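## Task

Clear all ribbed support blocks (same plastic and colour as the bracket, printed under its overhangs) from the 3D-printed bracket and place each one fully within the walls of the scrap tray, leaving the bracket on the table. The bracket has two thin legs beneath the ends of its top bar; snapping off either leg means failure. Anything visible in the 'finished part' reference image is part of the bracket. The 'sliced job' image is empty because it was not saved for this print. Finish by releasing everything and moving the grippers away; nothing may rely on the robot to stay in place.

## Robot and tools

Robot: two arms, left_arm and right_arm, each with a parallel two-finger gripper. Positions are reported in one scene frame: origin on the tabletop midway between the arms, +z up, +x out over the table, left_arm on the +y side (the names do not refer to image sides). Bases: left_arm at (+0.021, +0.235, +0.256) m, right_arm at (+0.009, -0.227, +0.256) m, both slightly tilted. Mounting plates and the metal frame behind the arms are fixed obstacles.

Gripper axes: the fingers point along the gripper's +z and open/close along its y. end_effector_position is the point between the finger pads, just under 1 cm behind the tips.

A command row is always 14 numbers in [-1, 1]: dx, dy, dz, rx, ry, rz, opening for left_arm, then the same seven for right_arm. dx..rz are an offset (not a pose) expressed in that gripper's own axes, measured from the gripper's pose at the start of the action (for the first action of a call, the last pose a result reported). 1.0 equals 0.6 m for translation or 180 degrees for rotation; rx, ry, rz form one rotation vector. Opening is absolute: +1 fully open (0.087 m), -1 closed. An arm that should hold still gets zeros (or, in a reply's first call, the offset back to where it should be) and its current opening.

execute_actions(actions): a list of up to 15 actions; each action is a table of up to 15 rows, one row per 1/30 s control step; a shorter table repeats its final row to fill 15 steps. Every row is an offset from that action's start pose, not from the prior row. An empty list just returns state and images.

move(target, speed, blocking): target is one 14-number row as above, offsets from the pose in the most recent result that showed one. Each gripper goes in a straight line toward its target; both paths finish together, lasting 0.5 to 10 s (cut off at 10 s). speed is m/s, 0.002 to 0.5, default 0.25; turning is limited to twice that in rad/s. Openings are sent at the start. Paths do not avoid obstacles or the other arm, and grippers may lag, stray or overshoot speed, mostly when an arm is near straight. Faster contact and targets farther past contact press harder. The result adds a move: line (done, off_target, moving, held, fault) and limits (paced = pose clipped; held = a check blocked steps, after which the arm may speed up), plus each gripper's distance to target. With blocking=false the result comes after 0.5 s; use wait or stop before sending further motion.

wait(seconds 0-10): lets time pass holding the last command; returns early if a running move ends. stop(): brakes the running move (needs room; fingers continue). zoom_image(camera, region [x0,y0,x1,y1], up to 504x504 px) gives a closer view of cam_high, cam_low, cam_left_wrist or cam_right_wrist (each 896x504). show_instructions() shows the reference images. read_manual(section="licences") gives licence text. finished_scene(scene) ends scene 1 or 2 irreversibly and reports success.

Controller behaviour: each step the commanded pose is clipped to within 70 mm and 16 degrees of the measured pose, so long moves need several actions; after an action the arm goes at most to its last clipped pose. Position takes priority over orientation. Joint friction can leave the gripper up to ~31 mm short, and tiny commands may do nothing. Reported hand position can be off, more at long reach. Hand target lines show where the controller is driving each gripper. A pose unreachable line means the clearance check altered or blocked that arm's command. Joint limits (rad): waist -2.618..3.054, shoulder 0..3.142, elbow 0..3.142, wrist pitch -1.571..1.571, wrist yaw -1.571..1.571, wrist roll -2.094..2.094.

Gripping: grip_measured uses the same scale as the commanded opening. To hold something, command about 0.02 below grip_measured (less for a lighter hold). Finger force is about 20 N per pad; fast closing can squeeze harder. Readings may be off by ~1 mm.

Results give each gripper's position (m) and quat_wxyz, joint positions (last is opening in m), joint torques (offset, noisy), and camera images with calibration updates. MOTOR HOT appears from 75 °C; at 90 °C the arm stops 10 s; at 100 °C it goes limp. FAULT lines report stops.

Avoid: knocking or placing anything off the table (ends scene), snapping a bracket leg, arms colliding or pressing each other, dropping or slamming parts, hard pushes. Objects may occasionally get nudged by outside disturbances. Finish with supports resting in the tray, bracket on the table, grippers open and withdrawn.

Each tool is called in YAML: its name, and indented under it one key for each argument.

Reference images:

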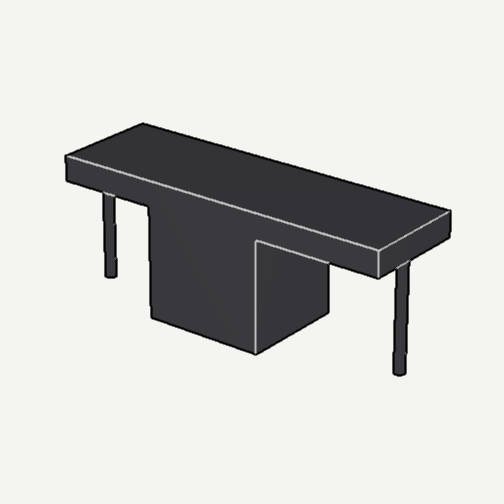

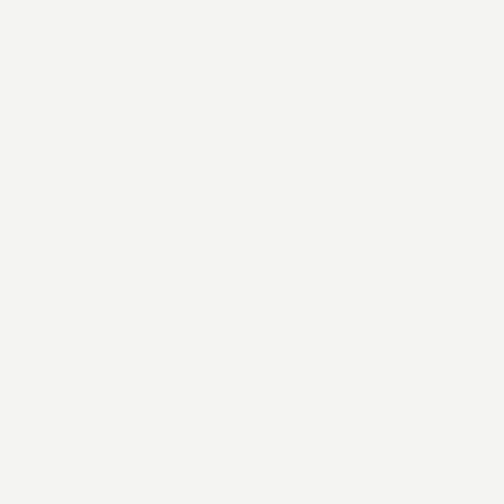

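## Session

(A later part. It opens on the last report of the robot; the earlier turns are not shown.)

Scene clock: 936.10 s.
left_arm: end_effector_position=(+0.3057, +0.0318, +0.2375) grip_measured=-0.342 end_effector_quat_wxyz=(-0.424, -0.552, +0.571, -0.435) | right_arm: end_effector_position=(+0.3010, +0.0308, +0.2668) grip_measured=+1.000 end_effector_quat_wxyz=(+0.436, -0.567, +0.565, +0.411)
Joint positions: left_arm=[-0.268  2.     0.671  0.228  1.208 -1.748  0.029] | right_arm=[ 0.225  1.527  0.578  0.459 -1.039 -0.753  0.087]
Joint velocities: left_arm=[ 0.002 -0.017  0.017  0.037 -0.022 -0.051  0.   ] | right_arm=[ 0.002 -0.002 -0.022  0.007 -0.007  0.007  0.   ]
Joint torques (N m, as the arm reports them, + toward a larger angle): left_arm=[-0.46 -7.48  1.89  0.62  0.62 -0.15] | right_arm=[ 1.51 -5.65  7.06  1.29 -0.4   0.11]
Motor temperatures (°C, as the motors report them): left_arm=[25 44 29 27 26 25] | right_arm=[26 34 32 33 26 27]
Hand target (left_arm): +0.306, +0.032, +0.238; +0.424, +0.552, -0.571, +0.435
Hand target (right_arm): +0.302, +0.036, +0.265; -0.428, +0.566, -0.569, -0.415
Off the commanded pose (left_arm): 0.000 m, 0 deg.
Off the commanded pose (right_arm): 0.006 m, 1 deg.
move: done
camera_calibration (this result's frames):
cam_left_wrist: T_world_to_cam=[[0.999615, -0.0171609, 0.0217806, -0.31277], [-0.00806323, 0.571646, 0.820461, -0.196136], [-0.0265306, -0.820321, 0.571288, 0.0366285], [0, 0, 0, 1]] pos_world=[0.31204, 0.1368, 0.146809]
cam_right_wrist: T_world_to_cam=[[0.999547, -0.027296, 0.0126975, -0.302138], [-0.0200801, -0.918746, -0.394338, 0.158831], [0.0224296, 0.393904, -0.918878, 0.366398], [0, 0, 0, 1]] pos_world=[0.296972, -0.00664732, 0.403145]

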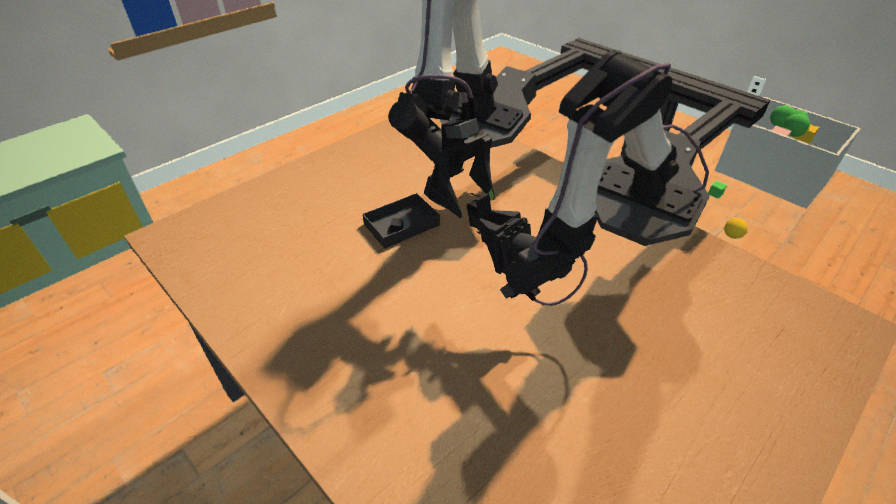

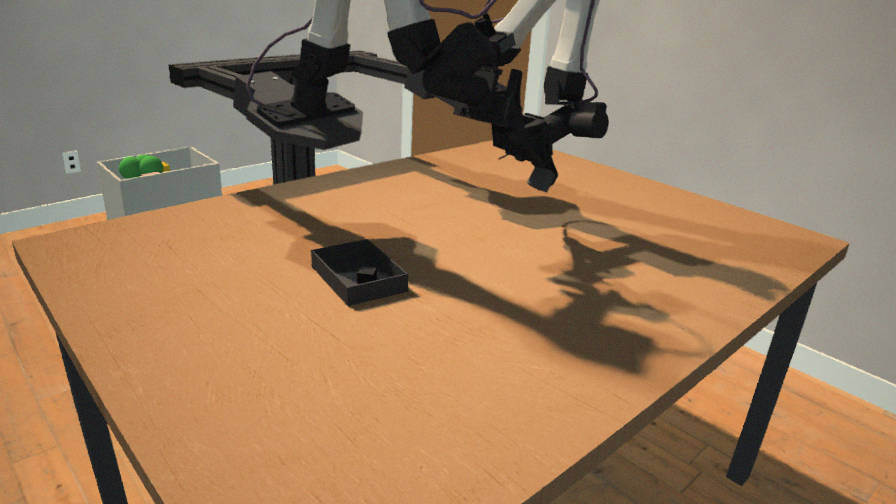

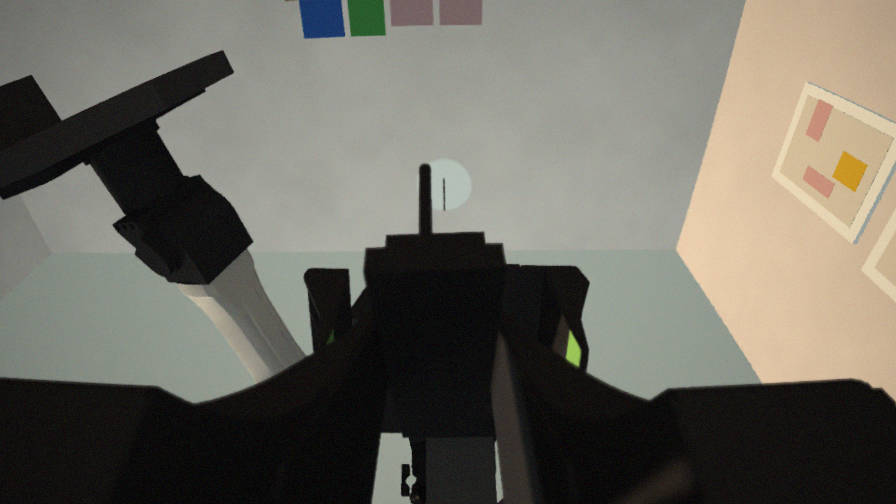

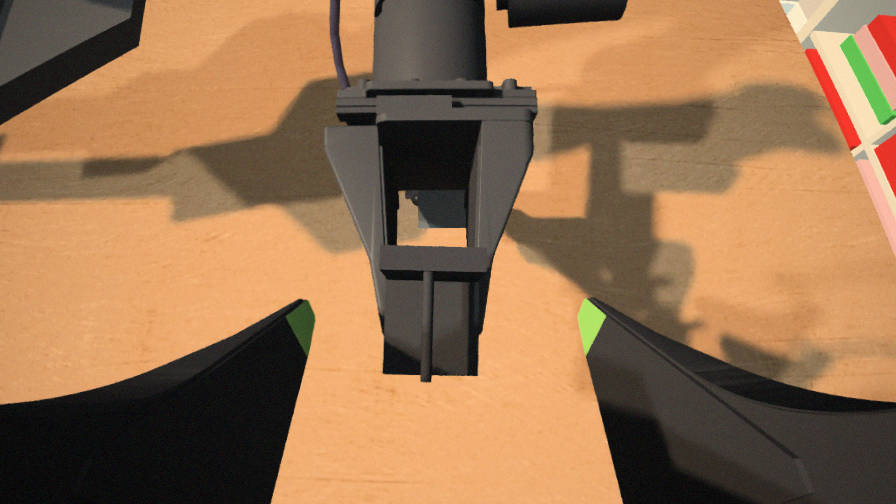

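move:
  target: [0,0,0,0,0,0,-0.39, 0.01143,0.01267,-0.00192,-0.00553,0.00611,0.01544,1]
  speed: 0.03

zoom_image:
  camera: "cam_right_wrist"
  region: [270, 170, 630, 420]

Scene clock: 980.73 s.
left_arm: end_effector_position=(+0.3057, +0.0318, +0.2375) grip_measured=-0.342 end_effector_quat_wxyz=(-0.424, -0.552, +0.571, -0.435) | right_arm: end_effector_position=(+0.2963, +0.0292, +0.2631) grip_measured=+1.000 end_effector_quat_wxyz=(+0.424, -0.564, +0.573, +0.417)
Joint positions: left_arm=[-0.268  2.     0.671  0.228  1.208 -1.748  0.029] | right_arm=[ 0.225  1.527  0.578  0.426 -1.038 -0.753  0.087]
Joint velocities: left_arm=[-0.002  0.007 -0.012  0.037 -0.037  0.081 -0.001] | right_arm=[-0.012 -0.002 -0.012 -0.007  0.022 -0.022  0.   ]
Joint torques (N m, as the arm reports them, + toward a larger angle): left_arm=[-0.47 -7.42  1.89  0.61  0.63 -0.13] | right_arm=[ 0.   -6.7   5.1   1.25 -0.57  0.06]
Motor temperatures (°C, as the motors report them): left_arm=[25 44 28 27 26 25] | right_arm=[26 34 33 33 26 27]
Hand target (left_arm): +0.306, +0.032, +0.238; +0.424, +0.552, -0.571, +0.435
Hand target (right_arm): +0.294, +0.028, +0.260; -0.416, +0.561, -0.579, -0.421
Off the commanded pose (left_arm): 0.000 m, 0 deg.
Off the commanded pose (right_arm): 0.004 m, 1 deg.
move: done
camera_calibration (this result's frames):
cam_left_wrist: T_world_to_cam=[[0.999615, -0.0171609, 0.0217806, -0.31277], [-0.00806323, 0.571646, 0.820461, -0.196136], [-0.0265306, -0.820321, 0.571288, 0.0366285], [0, 0, 0, 1]] pos_world=[0.31204, 0.1368, 0.146809]
cam_right_wrist: T_world_to_cam=[[0.999535, -0.025009, -0.0174553, -0.28951], [-0.0297863, -0.923438, -0.38259, 0.155773], [-0.00655072, 0.382932, -0.923753, 0.373898], [0, 0, 0, 1]] pos_world=[0.296465, -0.00657146, 0.399933]

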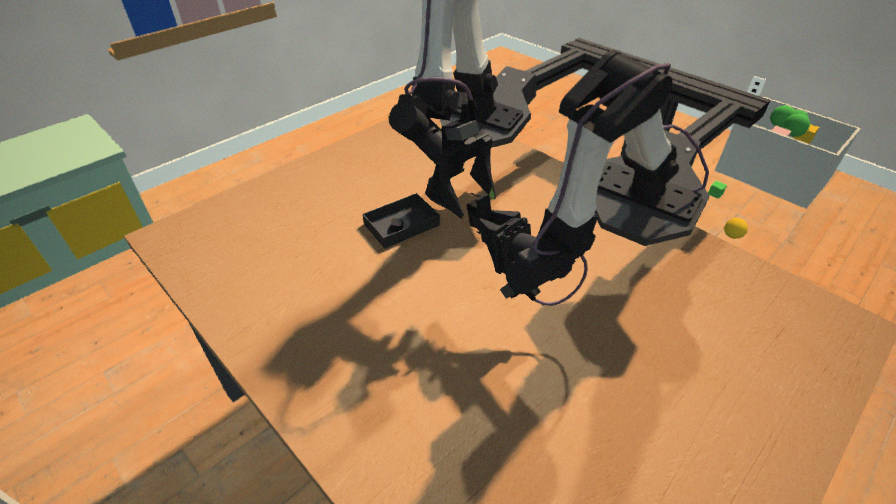

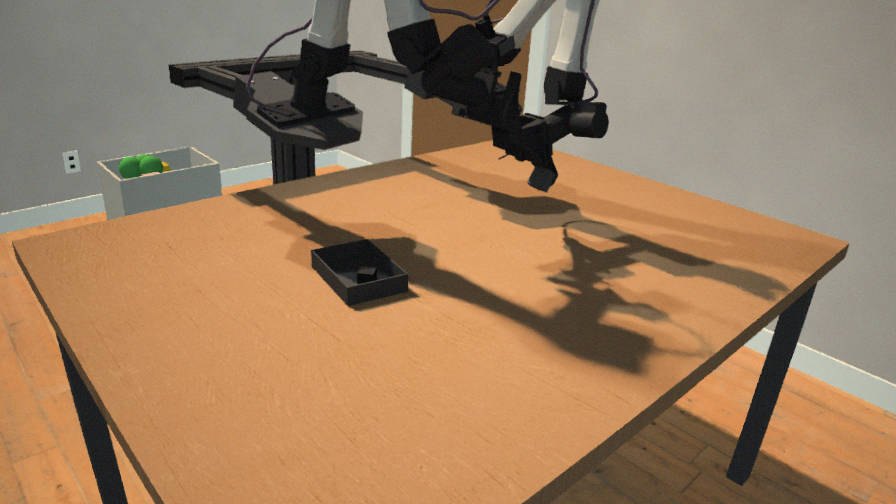

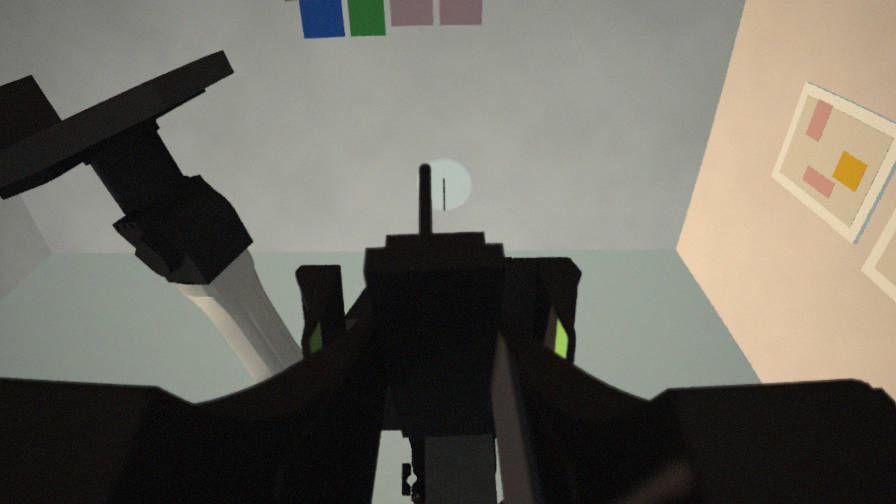

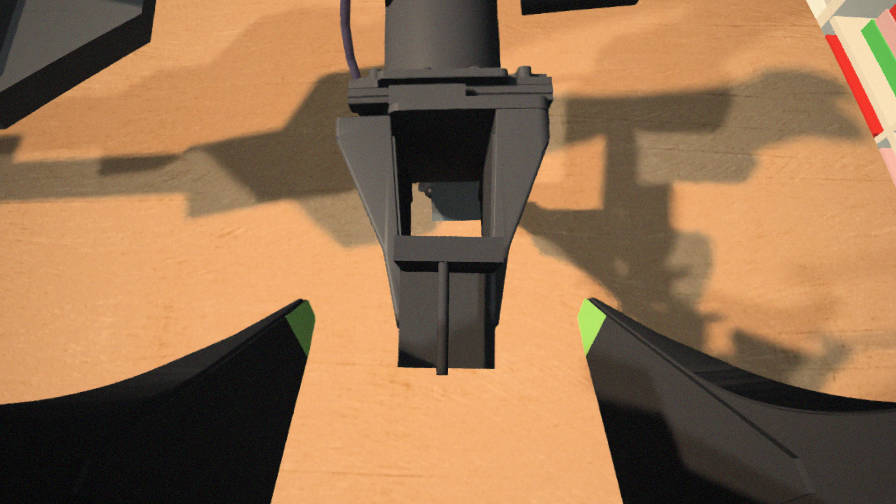

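Region (270, 170, 630, 420) of cam_right_wrist's 896x504 image, scaled by 1.400, with more detail than that image has; it fills the top 350 rows of this view, and the rest is white.

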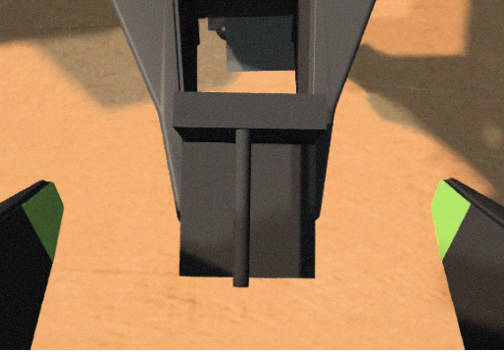

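execute_actions:
  actions:
    - [[0,0,0,0,0,0,-0.39, 0,-0.0035,0,0,0,-0.016,0.95],[0,0,0,0,0,0,-0.39, 0,-0.0035,0,0,0,-0.016,0.9],[0,0,0,0,0,0,-0.39, 0,-0.0035,0,0,0,-0.016,0.85],[0,0,0,0,0,0,-0.39, 0,-0.0035,0,0,0,-0.016,0.8],[0,0,0,0,0,0,-0.39, 0,-0.0035,0,0,0,-0.016,0.75],[0,0,0,0,0,0,-0.39, 0,-0.0035,0,0,0,-0.016,0.7],[0,0,0,0,0,0,-0.39, 0,-0.0035,0,0,0,-0.016,0.65],[0,0,0,0,0,0,-0.39, 0,-0.0035,0,0,0,-0.016,0.6],[0,0,0,0,0,0,-0.39, 0,-0.0035,0,0,0,-0.016,0.55],[0,0,0,0,0,0,-0.39, 0,-0.0035,0,0,0,-0.016,0.5],[0,0,0,0,0,0,-0.39, 0,-0.0035,0,0,0,-0.016,0.45],[0,0,0,0,0,0,-0.39, 0,-0.0035,0,0,0,-0.016,0.4],[0,0,0,0,0,0,-0.39, 0,-0.0035,0,0,0,-0.016,0.35],[0,0,0,0,0,0,-0.39, 0,-0.0035,0,0,0,-0.016,0.3],[0,0,0,0,0,0,-0.39, 0,-0.0035,0,0,0,-0.016,0.25]]
    - [[0,0,0,0,0,0,-0.39, 0,0,0,0,0,0,0.2],[0,0,0,0,0,0,-0.39, 0,0,0,0,0,0,0.15],[0,0,0,0,0,0,-0.39, 0,0,0,0,0,0,0.1],[0,0,0,0,0,0,-0.39, 0,0,0,0,0,0,0.05],[0,0,0,0,0,0,-0.39, 0,0,0,0,0,0,0.0],[0,0,0,0,0,0,-0.39, 0,0,0,0,0,0,-0.04],[0,0,0,0,0,0,-0.39, 0,0,0,0,0,0,-0.08],[0,0,0,0,0,0,-0.39, 0,0,0,0,0,0,-0.12],[0,0,0,0,0,0,-0.39, 0,0,0,0,0,0,-0.15],[0,0,0,0,0,0,-0.39, 0,0,0,0,0,0,-0.18],[0,0,0,0,0,0,-0.39, 0,0,0,0,0,0,-0.2]]

zoom_image:
  camera: "cam_right_wrist"
  region: [330, 200, 570, 420]

Scene clock: 994.70 s.
left_arm: end_effector_position=(+0.3057, +0.0318, +0.2375) grip_measured=-0.342 end_effector_quat_wxyz=(-0.424, -0.552, +0.571, -0.435) | right_arm: end_effector_position=(+0.2976, +0.0291, +0.2629) grip_measured=-0.200 end_effector_quat_wxyz=(-0.431, +0.575, -0.562, -0.409)
Joint positions: left_arm=[-0.268  2.     0.671  0.228  1.208 -1.748  0.029] | right_arm=[ 0.225  1.527  0.578  0.424 -1.038 -0.793  0.035]
Joint velocities: left_arm=[-0.012 -0.012  0.012 -0.022 -0.066 -0.007  0.001] | right_arm=[ 0.002 -0.007 -0.002 -0.007 -0.007  0.037 -0.   ]
Joint torques (N m, as the arm reports them, + toward a larger angle): left_arm=[-0.37 -7.52  1.91  0.66  0.61 -0.16] | right_arm=[ 0.13 -7.    5.2   1.41 -0.56  0.04]
Motor temperatures (°C, as the motors report them): left_arm=[25 44 28 27 26 25] | right_arm=[26 35 33 33 26 27]
Hand target (left_arm): +0.306, +0.032, +0.238; +0.424, +0.552, -0.571, +0.435
Hand target (right_arm): +0.298, +0.029, +0.263; -0.431, +0.575, -0.562, -0.409
Off the commanded pose (left_arm): 0.000 m, 0 deg.
Off the commanded pose (right_arm): 0.000 m, 0 deg.
camera_calibration (this result's frames):
cam_left_wrist: T_world_to_cam=[[0.999615, -0.0171609, 0.0217806, -0.31277], [-0.00806323, 0.571646, 0.820461, -0.196136], [-0.0265306, -0.820321, 0.571288, 0.0366285], [0, 0, 0, 1]] pos_world=[0.31204, 0.1368, 0.146809]
cam_right_wrist: T_world_to_cam=[[0.999738, -0.013206, 0.0187022, -0.300794], [-0.00506014, -0.924127, -0.382051, 0.148166], [0.0223286, 0.381856, -0.923952, 0.365271], [0, 0, 0, 1]] pos_world=[0.293309, -0.00652904, 0.399725]

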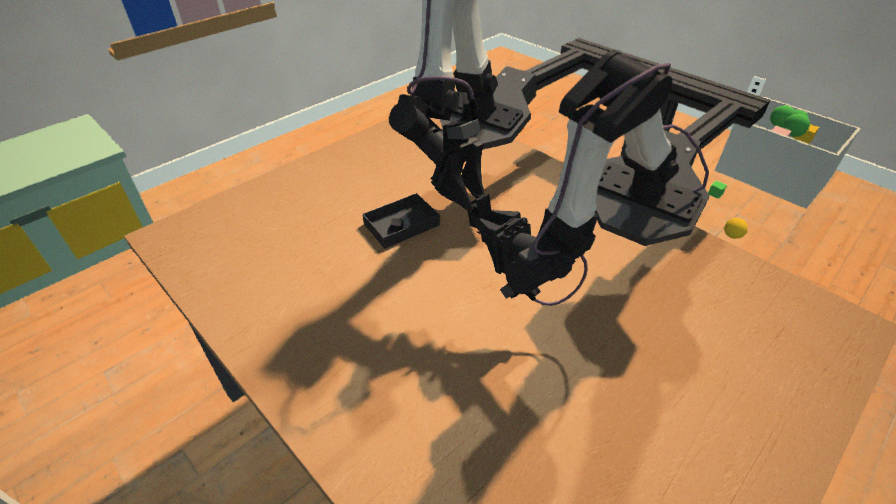

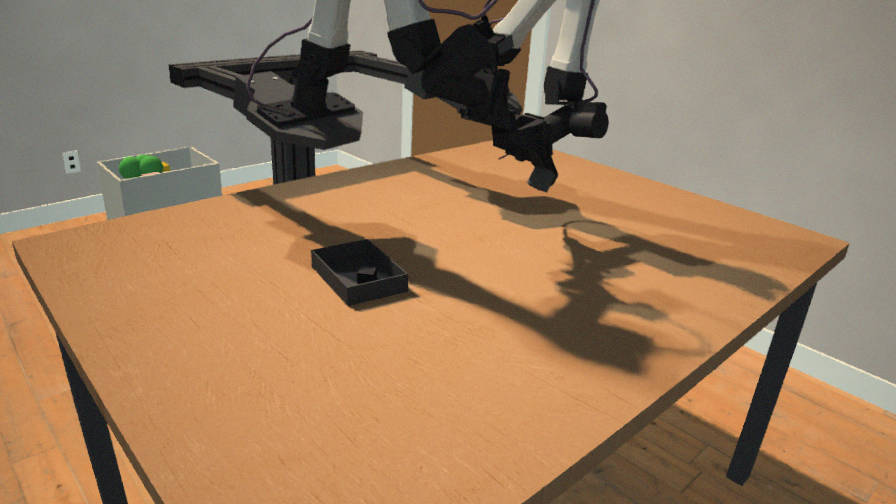

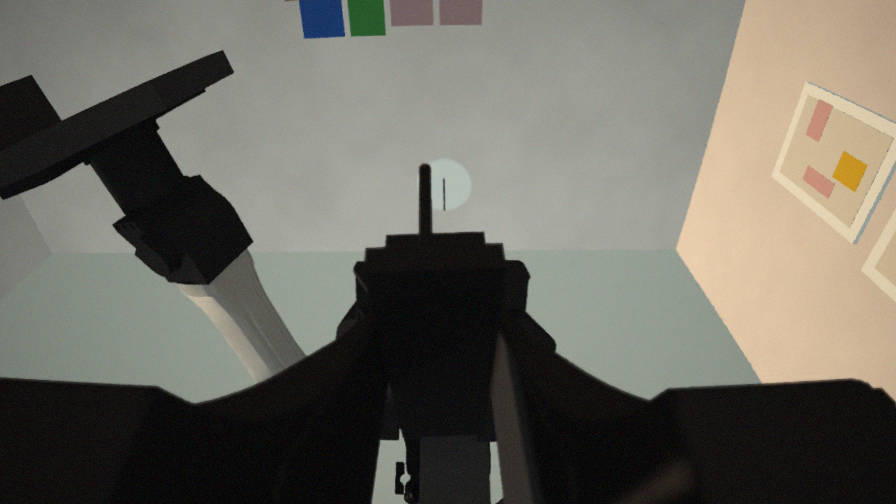

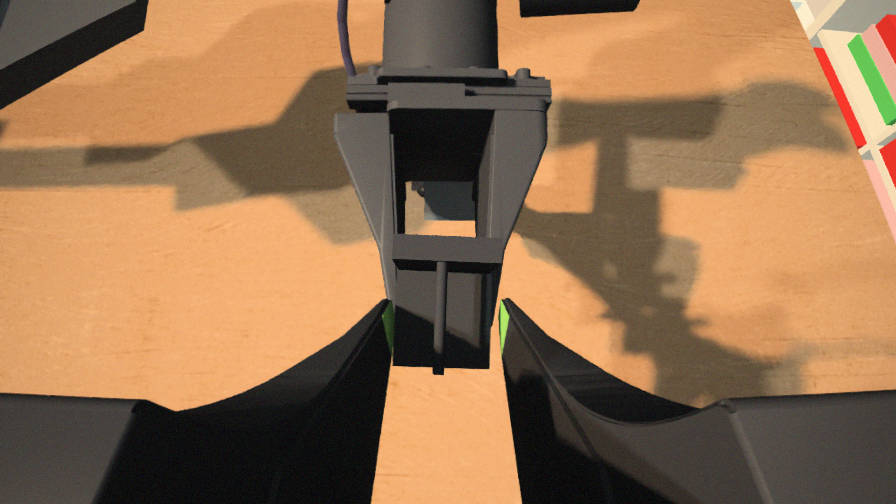

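Region (330, 200, 570, 420) of cam_right_wrist's 896x504 image, scaled by 2.100, with more detail than that image has; it fills the top 462 rows of this view, and the rest is white.

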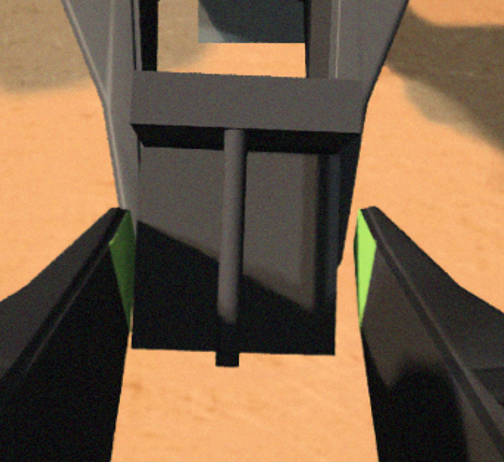

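execute_actions:
  actions:
    - [[0,0,0,0,0,0,-0.39, 0,0,0,0,0,0,-0.21],[0,0,0,0,0,0,-0.39, 0,0,0,0,0,0,-0.22],[0,0,0,0,0,0,-0.39, 0,0,0,0,0,0,-0.23],[0,0,0,0,0,0,-0.39, 0,0,0,0,0,0,-0.24],[0,0,0,0,0,0,-0.39, 0,0,0,0,0,0,-0.25],[0,0,0,0,0,0,-0.39, 0,0,0,0,0,0,-0.26],[0,0,0,0,0,0,-0.39, 0,0,0,0,0,0,-0.27],[0,0,0,0,0,0,-0.39, 0,0,0,0,0,0,-0.28],[0,0,0,0,0,0,-0.39, 0,0,0,0,0,0,-0.29],[0,0,0,0,0,0,-0.39, 0,0,0,0,0,0,-0.30],[0,0,0,0,0,0,-0.39, 0,0,0,0,0,0,-0.31],[0,0,0,0,0,0,-0.39, 0,0,0,0,0,0,-0.32],[0,0,0,0,0,0,-0.39, 0,0,0,0,0,0,-0.33],[0,0,0,0,0,0,-0.39, 0,0,0,0,0,0,-0.34],[0,0,0,0,0,0,-0.39, 0,0,0,0,0,0,-0.35]]
    - [[0,0,0,0,0,0,-0.39, 0,0,0,0,0,0,-0.36],[0,0,0,0,0,0,-0.39, 0,0,0,0,0,0,-0.37]]

zoom_image:
  camera: "cam_right_wrist"
  region: [330, 200, 570, 420]

Scene clock: 1001.80 s.
left_arm: end_effector_position=(+0.3057, +0.0318, +0.2376) grip_measured=-0.342 end_effector_quat_wxyz=(-0.424, -0.553, +0.571, -0.435) | right_arm: end_effector_position=(+0.2967, +0.0292, +0.2629) grip_measured=-0.321 end_effector_quat_wxyz=(-0.430, +0.575, -0.562, -0.411)
Joint positions: left_arm=[-0.268  2.     0.671  0.228  1.208 -1.749  0.029] | right_arm=[ 0.225  1.527  0.578  0.421 -1.042 -0.793  0.03 ]
Joint velocities: left_arm=[ 0.002  0.007 -0.012 -0.007 -0.022 -0.007 -0.001] | right_arm=[-0.022 -0.012 -0.002 -0.007  0.022 -0.007 -0.   ]
Joint torques (N m, as the arm reports them, + toward a larger angle): left_arm=[-0.47 -7.53  1.95  0.63  0.58 -0.17] | right_arm=[ 0.16 -6.92  5.09  1.37 -0.54  0.02]
Motor temperatures (°C, as the motors report them): left_arm=[25 44 28 27 26 25] | right_arm=[26 35 32 33 26 27]
Hand target (left_arm): +0.306, +0.032, +0.238; +0.424, +0.553, -0.571, +0.435
Hand target (right_arm): +0.297, +0.029, +0.263; -0.430, +0.575, -0.562, -0.411
Off the commanded pose (left_arm): 0.000 m, 0 deg.
Off the commanded pose (right_arm): 0.000 m, 0 deg.
camera_calibration (this result's frames):
cam_left_wrist: T_world_to_cam=[[0.999635, -0.0169609, 0.0210446, -0.31264], [-0.00757355, 0.571642, 0.820468, -0.196288], [-0.0259459, -0.820328, 0.571305, 0.0364459], [0, 0, 0, 1]] pos_world=[0.311984, 0.136801, 0.146805]
cam_right_wrist: T_world_to_cam=[[0.999829, -0.0106006, 0.0151441, -0.299073], [-0.00398843, -0.923649, -0.383218, 0.148222], [0.0180502, 0.383092, -0.923534, 0.366411], [0, 0, 0, 1]] pos_world=[0.293, -0.00663468, 0.399723]

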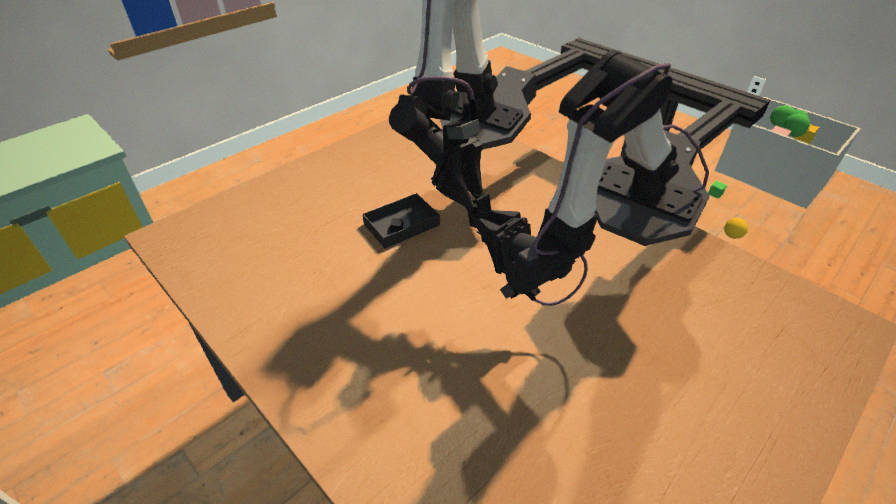

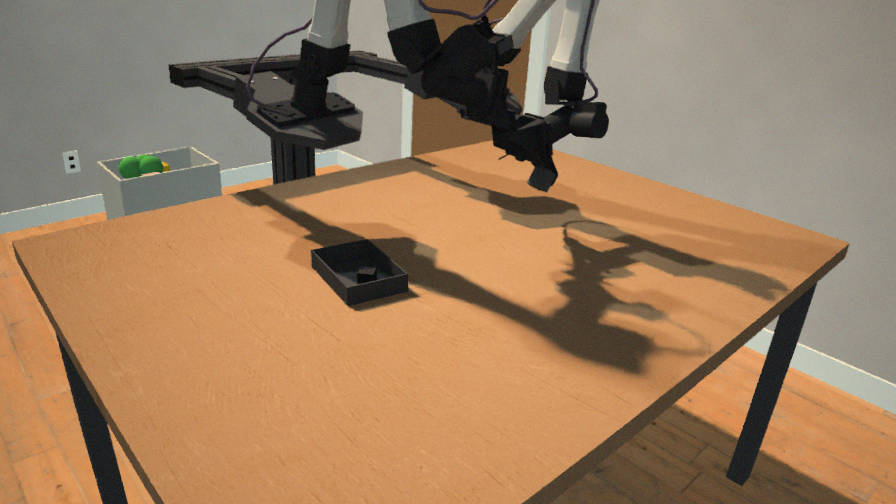

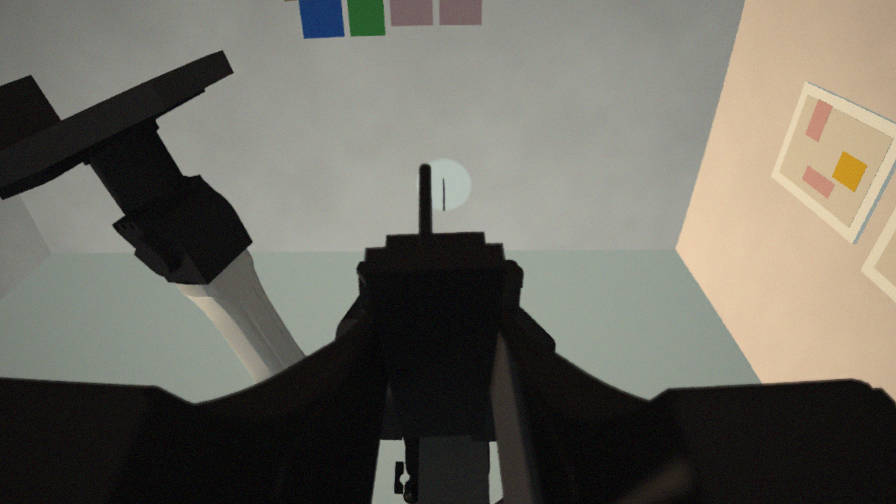

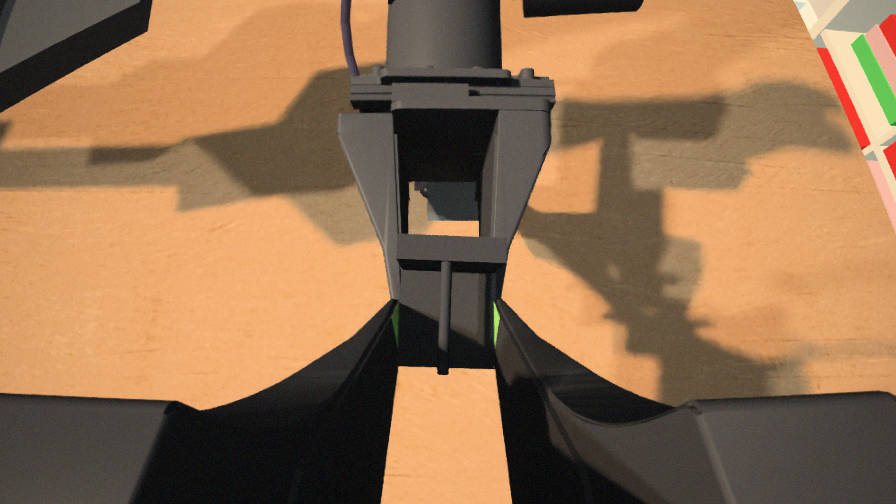

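Region (330, 200, 570, 420) of cam_right_wrist's 896x504 image, scaled by 2.100, with more detail than that image has; it fills the top 462 rows of this view, and the rest is white.

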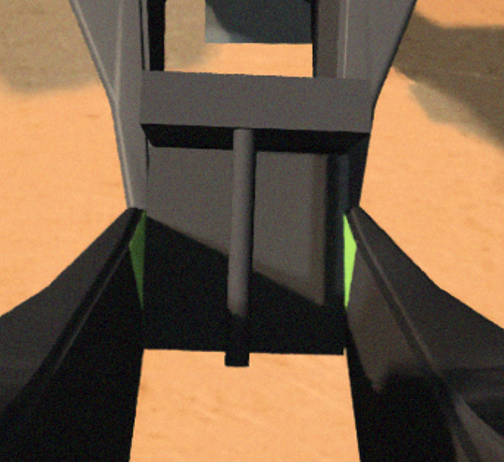

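move:
  target: [0,0,-0.0133,0,0,0,-0.39, 0.0436,0.0007,-0.0505,0,0,0,-0.37]
  speed: 0.03

Scene clock: 1030.37 s.
left_arm: end_effector_position=(+0.2989, +0.0363, +0.2384) grip_measured=-0.345 end_effector_quat_wxyz=(-0.433, -0.550, +0.569, -0.432) | right_arm: end_effector_position=(+0.3044, -0.0027, +0.2569) grip_measured=-0.321 end_effector_quat_wxyz=(+0.443, -0.581, +0.552, +0.403)
Joint positions: left_arm=[-0.252  2.     0.671  0.158  1.228 -1.687  0.029] | right_arm=[ 0.099  1.53   0.578  0.322 -1.149 -0.951  0.03 ]
Joint velocities: left_arm=[-0.032 -0.007  0.017  0.081  0.066  0.037  0.   ] | right_arm=[-0.007 -0.007  0.007  0.022 -0.007 -0.095  0.001]
Joint torques (N m, as the arm reports them, + toward a larger angle): left_arm=[ 0.81 -8.27  3.03  0.34  0.52 -0.11] | right_arm=[-1.05 -5.23  3.73  1.06 -0.68 -0.03]
Motor temperatures (°C, as the motors report them): left_arm=[25 44 28 27 26 25] | right_arm=[26 36 32 34 26 27]
Hand target (left_arm): +0.306, +0.040, +0.240; +0.424, +0.553, -0.571, +0.435
Hand target (right_arm): +0.297, -0.007, +0.247; -0.430, +0.575, -0.562, -0.411
Off the commanded pose (left_arm): 0.008 m, 1 deg.
Off the commanded pose (right_arm): 0.014 m, 2 deg.
move: off_target (right_arm)
camera_calibration (this result's frames):
cam_left_wrist: T_world_to_cam=[[0.999581, -0.0274465, 0.0091931, -0.302558], [0.00846029, 0.580771, 0.814023, -0.20316], [-0.0276812, -0.813604, 0.58076, 0.0374842], [0, 0, 0, 1]] pos_world=[0.305188, 0.140183, 0.146389]
cam_right_wrist: T_world_to_cam=[[0.998586, -0.0102222, 0.052162, -0.316164], [0.0110768, -0.91977, -0.392301, 0.114246], [0.0519872, 0.392324, -0.918357, 0.361281], [0, 0, 0, 1]] pos_world=[0.295669, -0.039891, 0.393095]

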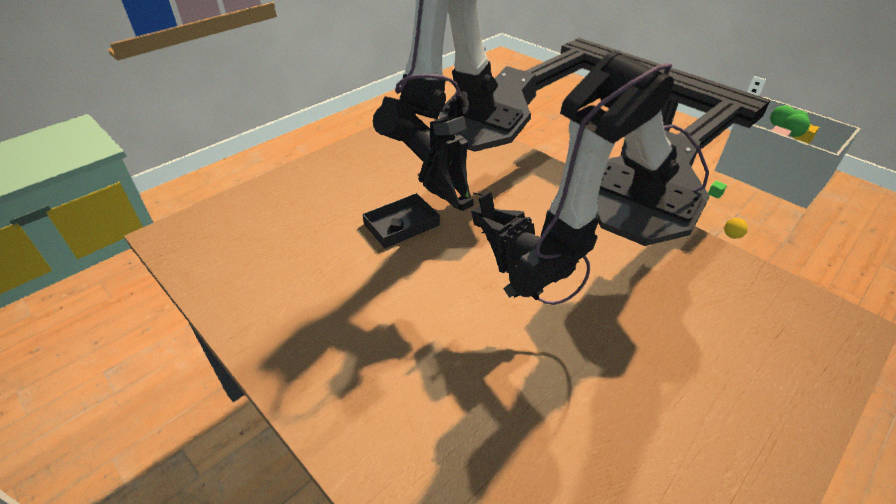

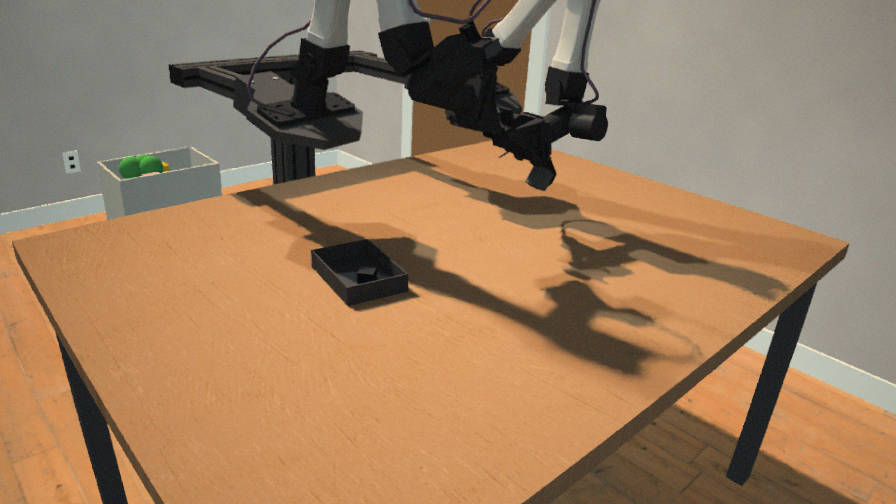

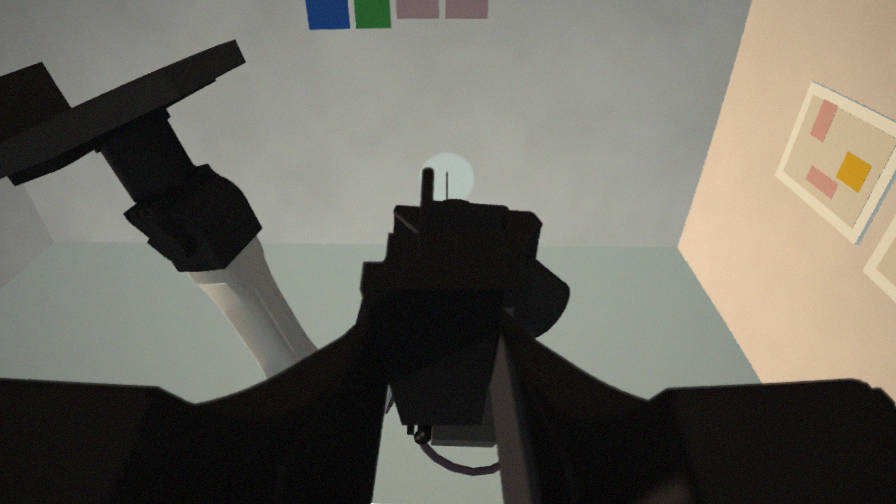

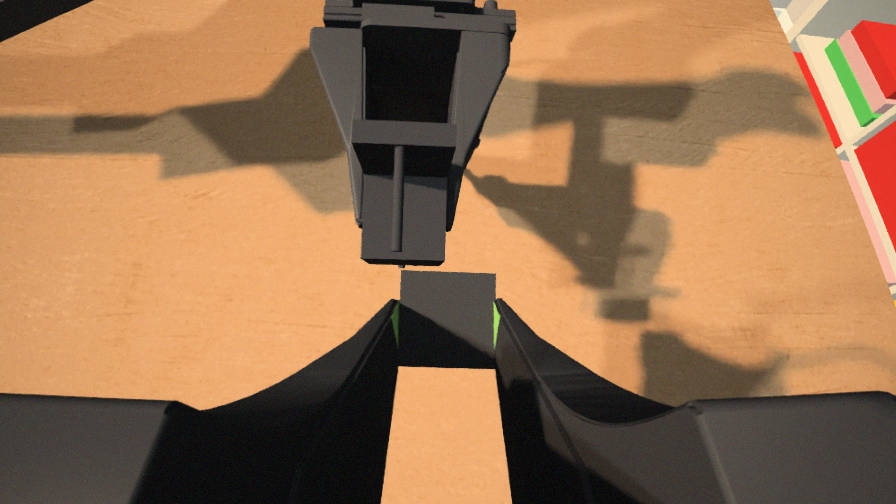

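move:
  target: [-0.2010,0.0020,0.0116,-0.1089,-0.4084,0.1325,-0.39, 0.3852,0.1488,-0.3242,0.2113,0.1320,0.1375,-0.37]
  speed: 0.25

Scene clock: 1071.50 s.
left_arm: end_effector_position=(+0.3035, +0.0587, +0.1256) grip_measured=-0.345 end_effector_quat_wxyz=(+0.005, -0.507, +0.862, -0.018) | right_arm: end_effector_position=(+0.2240, -0.2435, +0.0875) grip_measured=-0.321 end_effector_quat_wxyz=(+0.392, -0.337, +0.836, +0.181)
Joint positions: left_arm=[-0.652  1.918  0.909 -0.308 -0.173 -1.51   0.029] | right_arm=[-0.755  2.206  0.242  0.883 -1.05  -1.179  0.03 ]
Joint velocities: left_arm=[-0.012 -0.017  0.007  0.007 -0.007 -0.022 -0.001] | right_arm=[ 0.002  0.012  0.022  0.022  0.022 -0.066 -0.001]
Joint torques (N m, as the arm reports them, + toward a larger angle): left_arm=[-2.29 -6.31  5.68  0.24 -0.09 -0.24] | right_arm=[-2.62 -4.52  0.7   0.82 -0.51 -0.06]
Motor temperatures (°C, as the motors report them): left_arm=[25 46 29 26 26 25] | right_arm=[26 34 30 33 26 27]
Hand target (left_arm): +0.301, +0.057, +0.122; +0.002, -0.504, +0.864, -0.007
Hand target (right_arm): +0.232, -0.254, +0.083; +0.395, -0.343, +0.836, +0.165
Off the commanded pose (left_arm): 0.007 m, 2 deg.
Off the commanded pose (right_arm): 0.012 m, 2 deg.
move: off_target (right_arm)
camera_calibration (this result's frames):
cam_left_wrist: T_world_to_cam=[[0.875856, -0.481752, 0.0281208, -0.24361], [-0.325165, -0.546106, 0.772033, 0.0482521], [-0.356572, -0.685334, -0.63496, 0.366275], [0, 0, 0, 1]] pos_world=[0.359661, 0.160012, 0.202168]
cam_right_wrist: T_world_to_cam=[[0.694856, -0.717384, -0.0503508, -0.324658], [-0.718653, -0.695272, -0.0115843, 0.0120511], [-0.0266972, 0.0442342, -0.998664, 0.244311], [0, 0, 0, 1]] pos_world=[0.240773, -0.235332, 0.227778]

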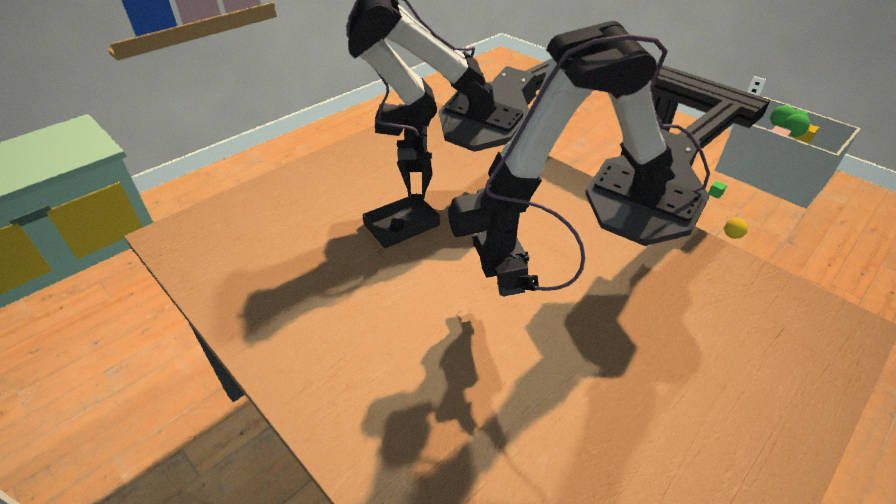

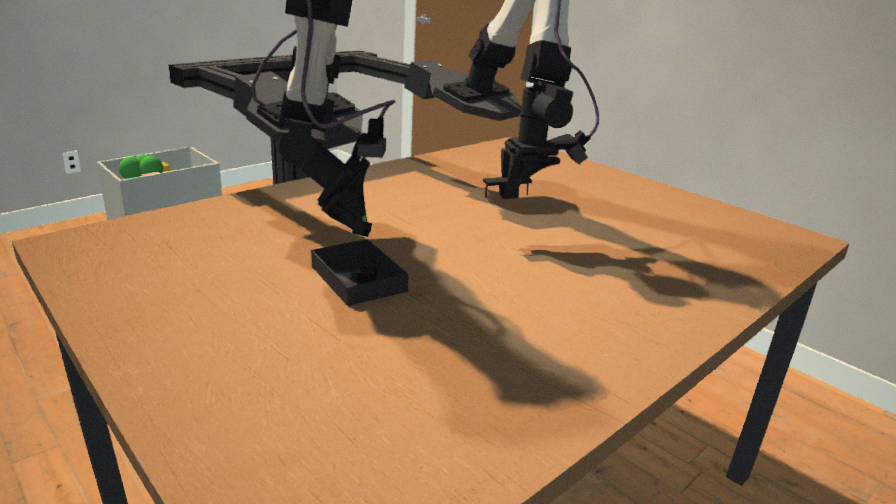

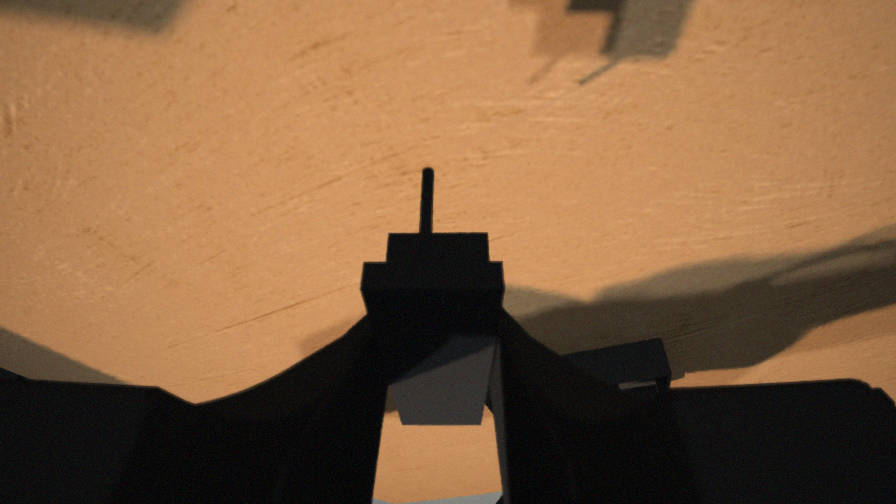

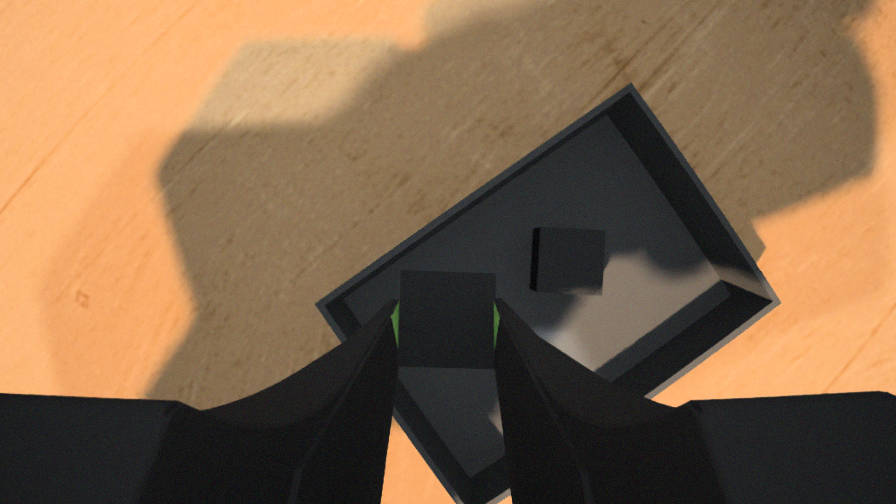

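zoom_image:
  camera: "cam_low"
  region: [450, 130, 610, 220]

Region (450, 130, 610, 220) of cam_low's 896x504 image, scaled by 3.150, with more detail than that image has; it fills the top 284 rows of this view, and the rest is white.

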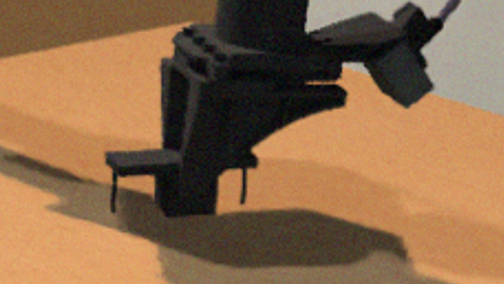

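zoom_image:
  camera: "cam_left_wrist"
  region: [320, 150, 560, 450]

Region (320, 150, 560, 450) of cam_left_wrist's 896x504 image, scaled by 1.680, with more detail than that image has; it fills the left 403 columns of this view, and the rest is white.

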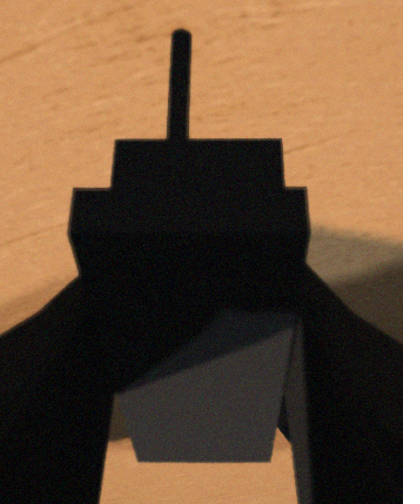

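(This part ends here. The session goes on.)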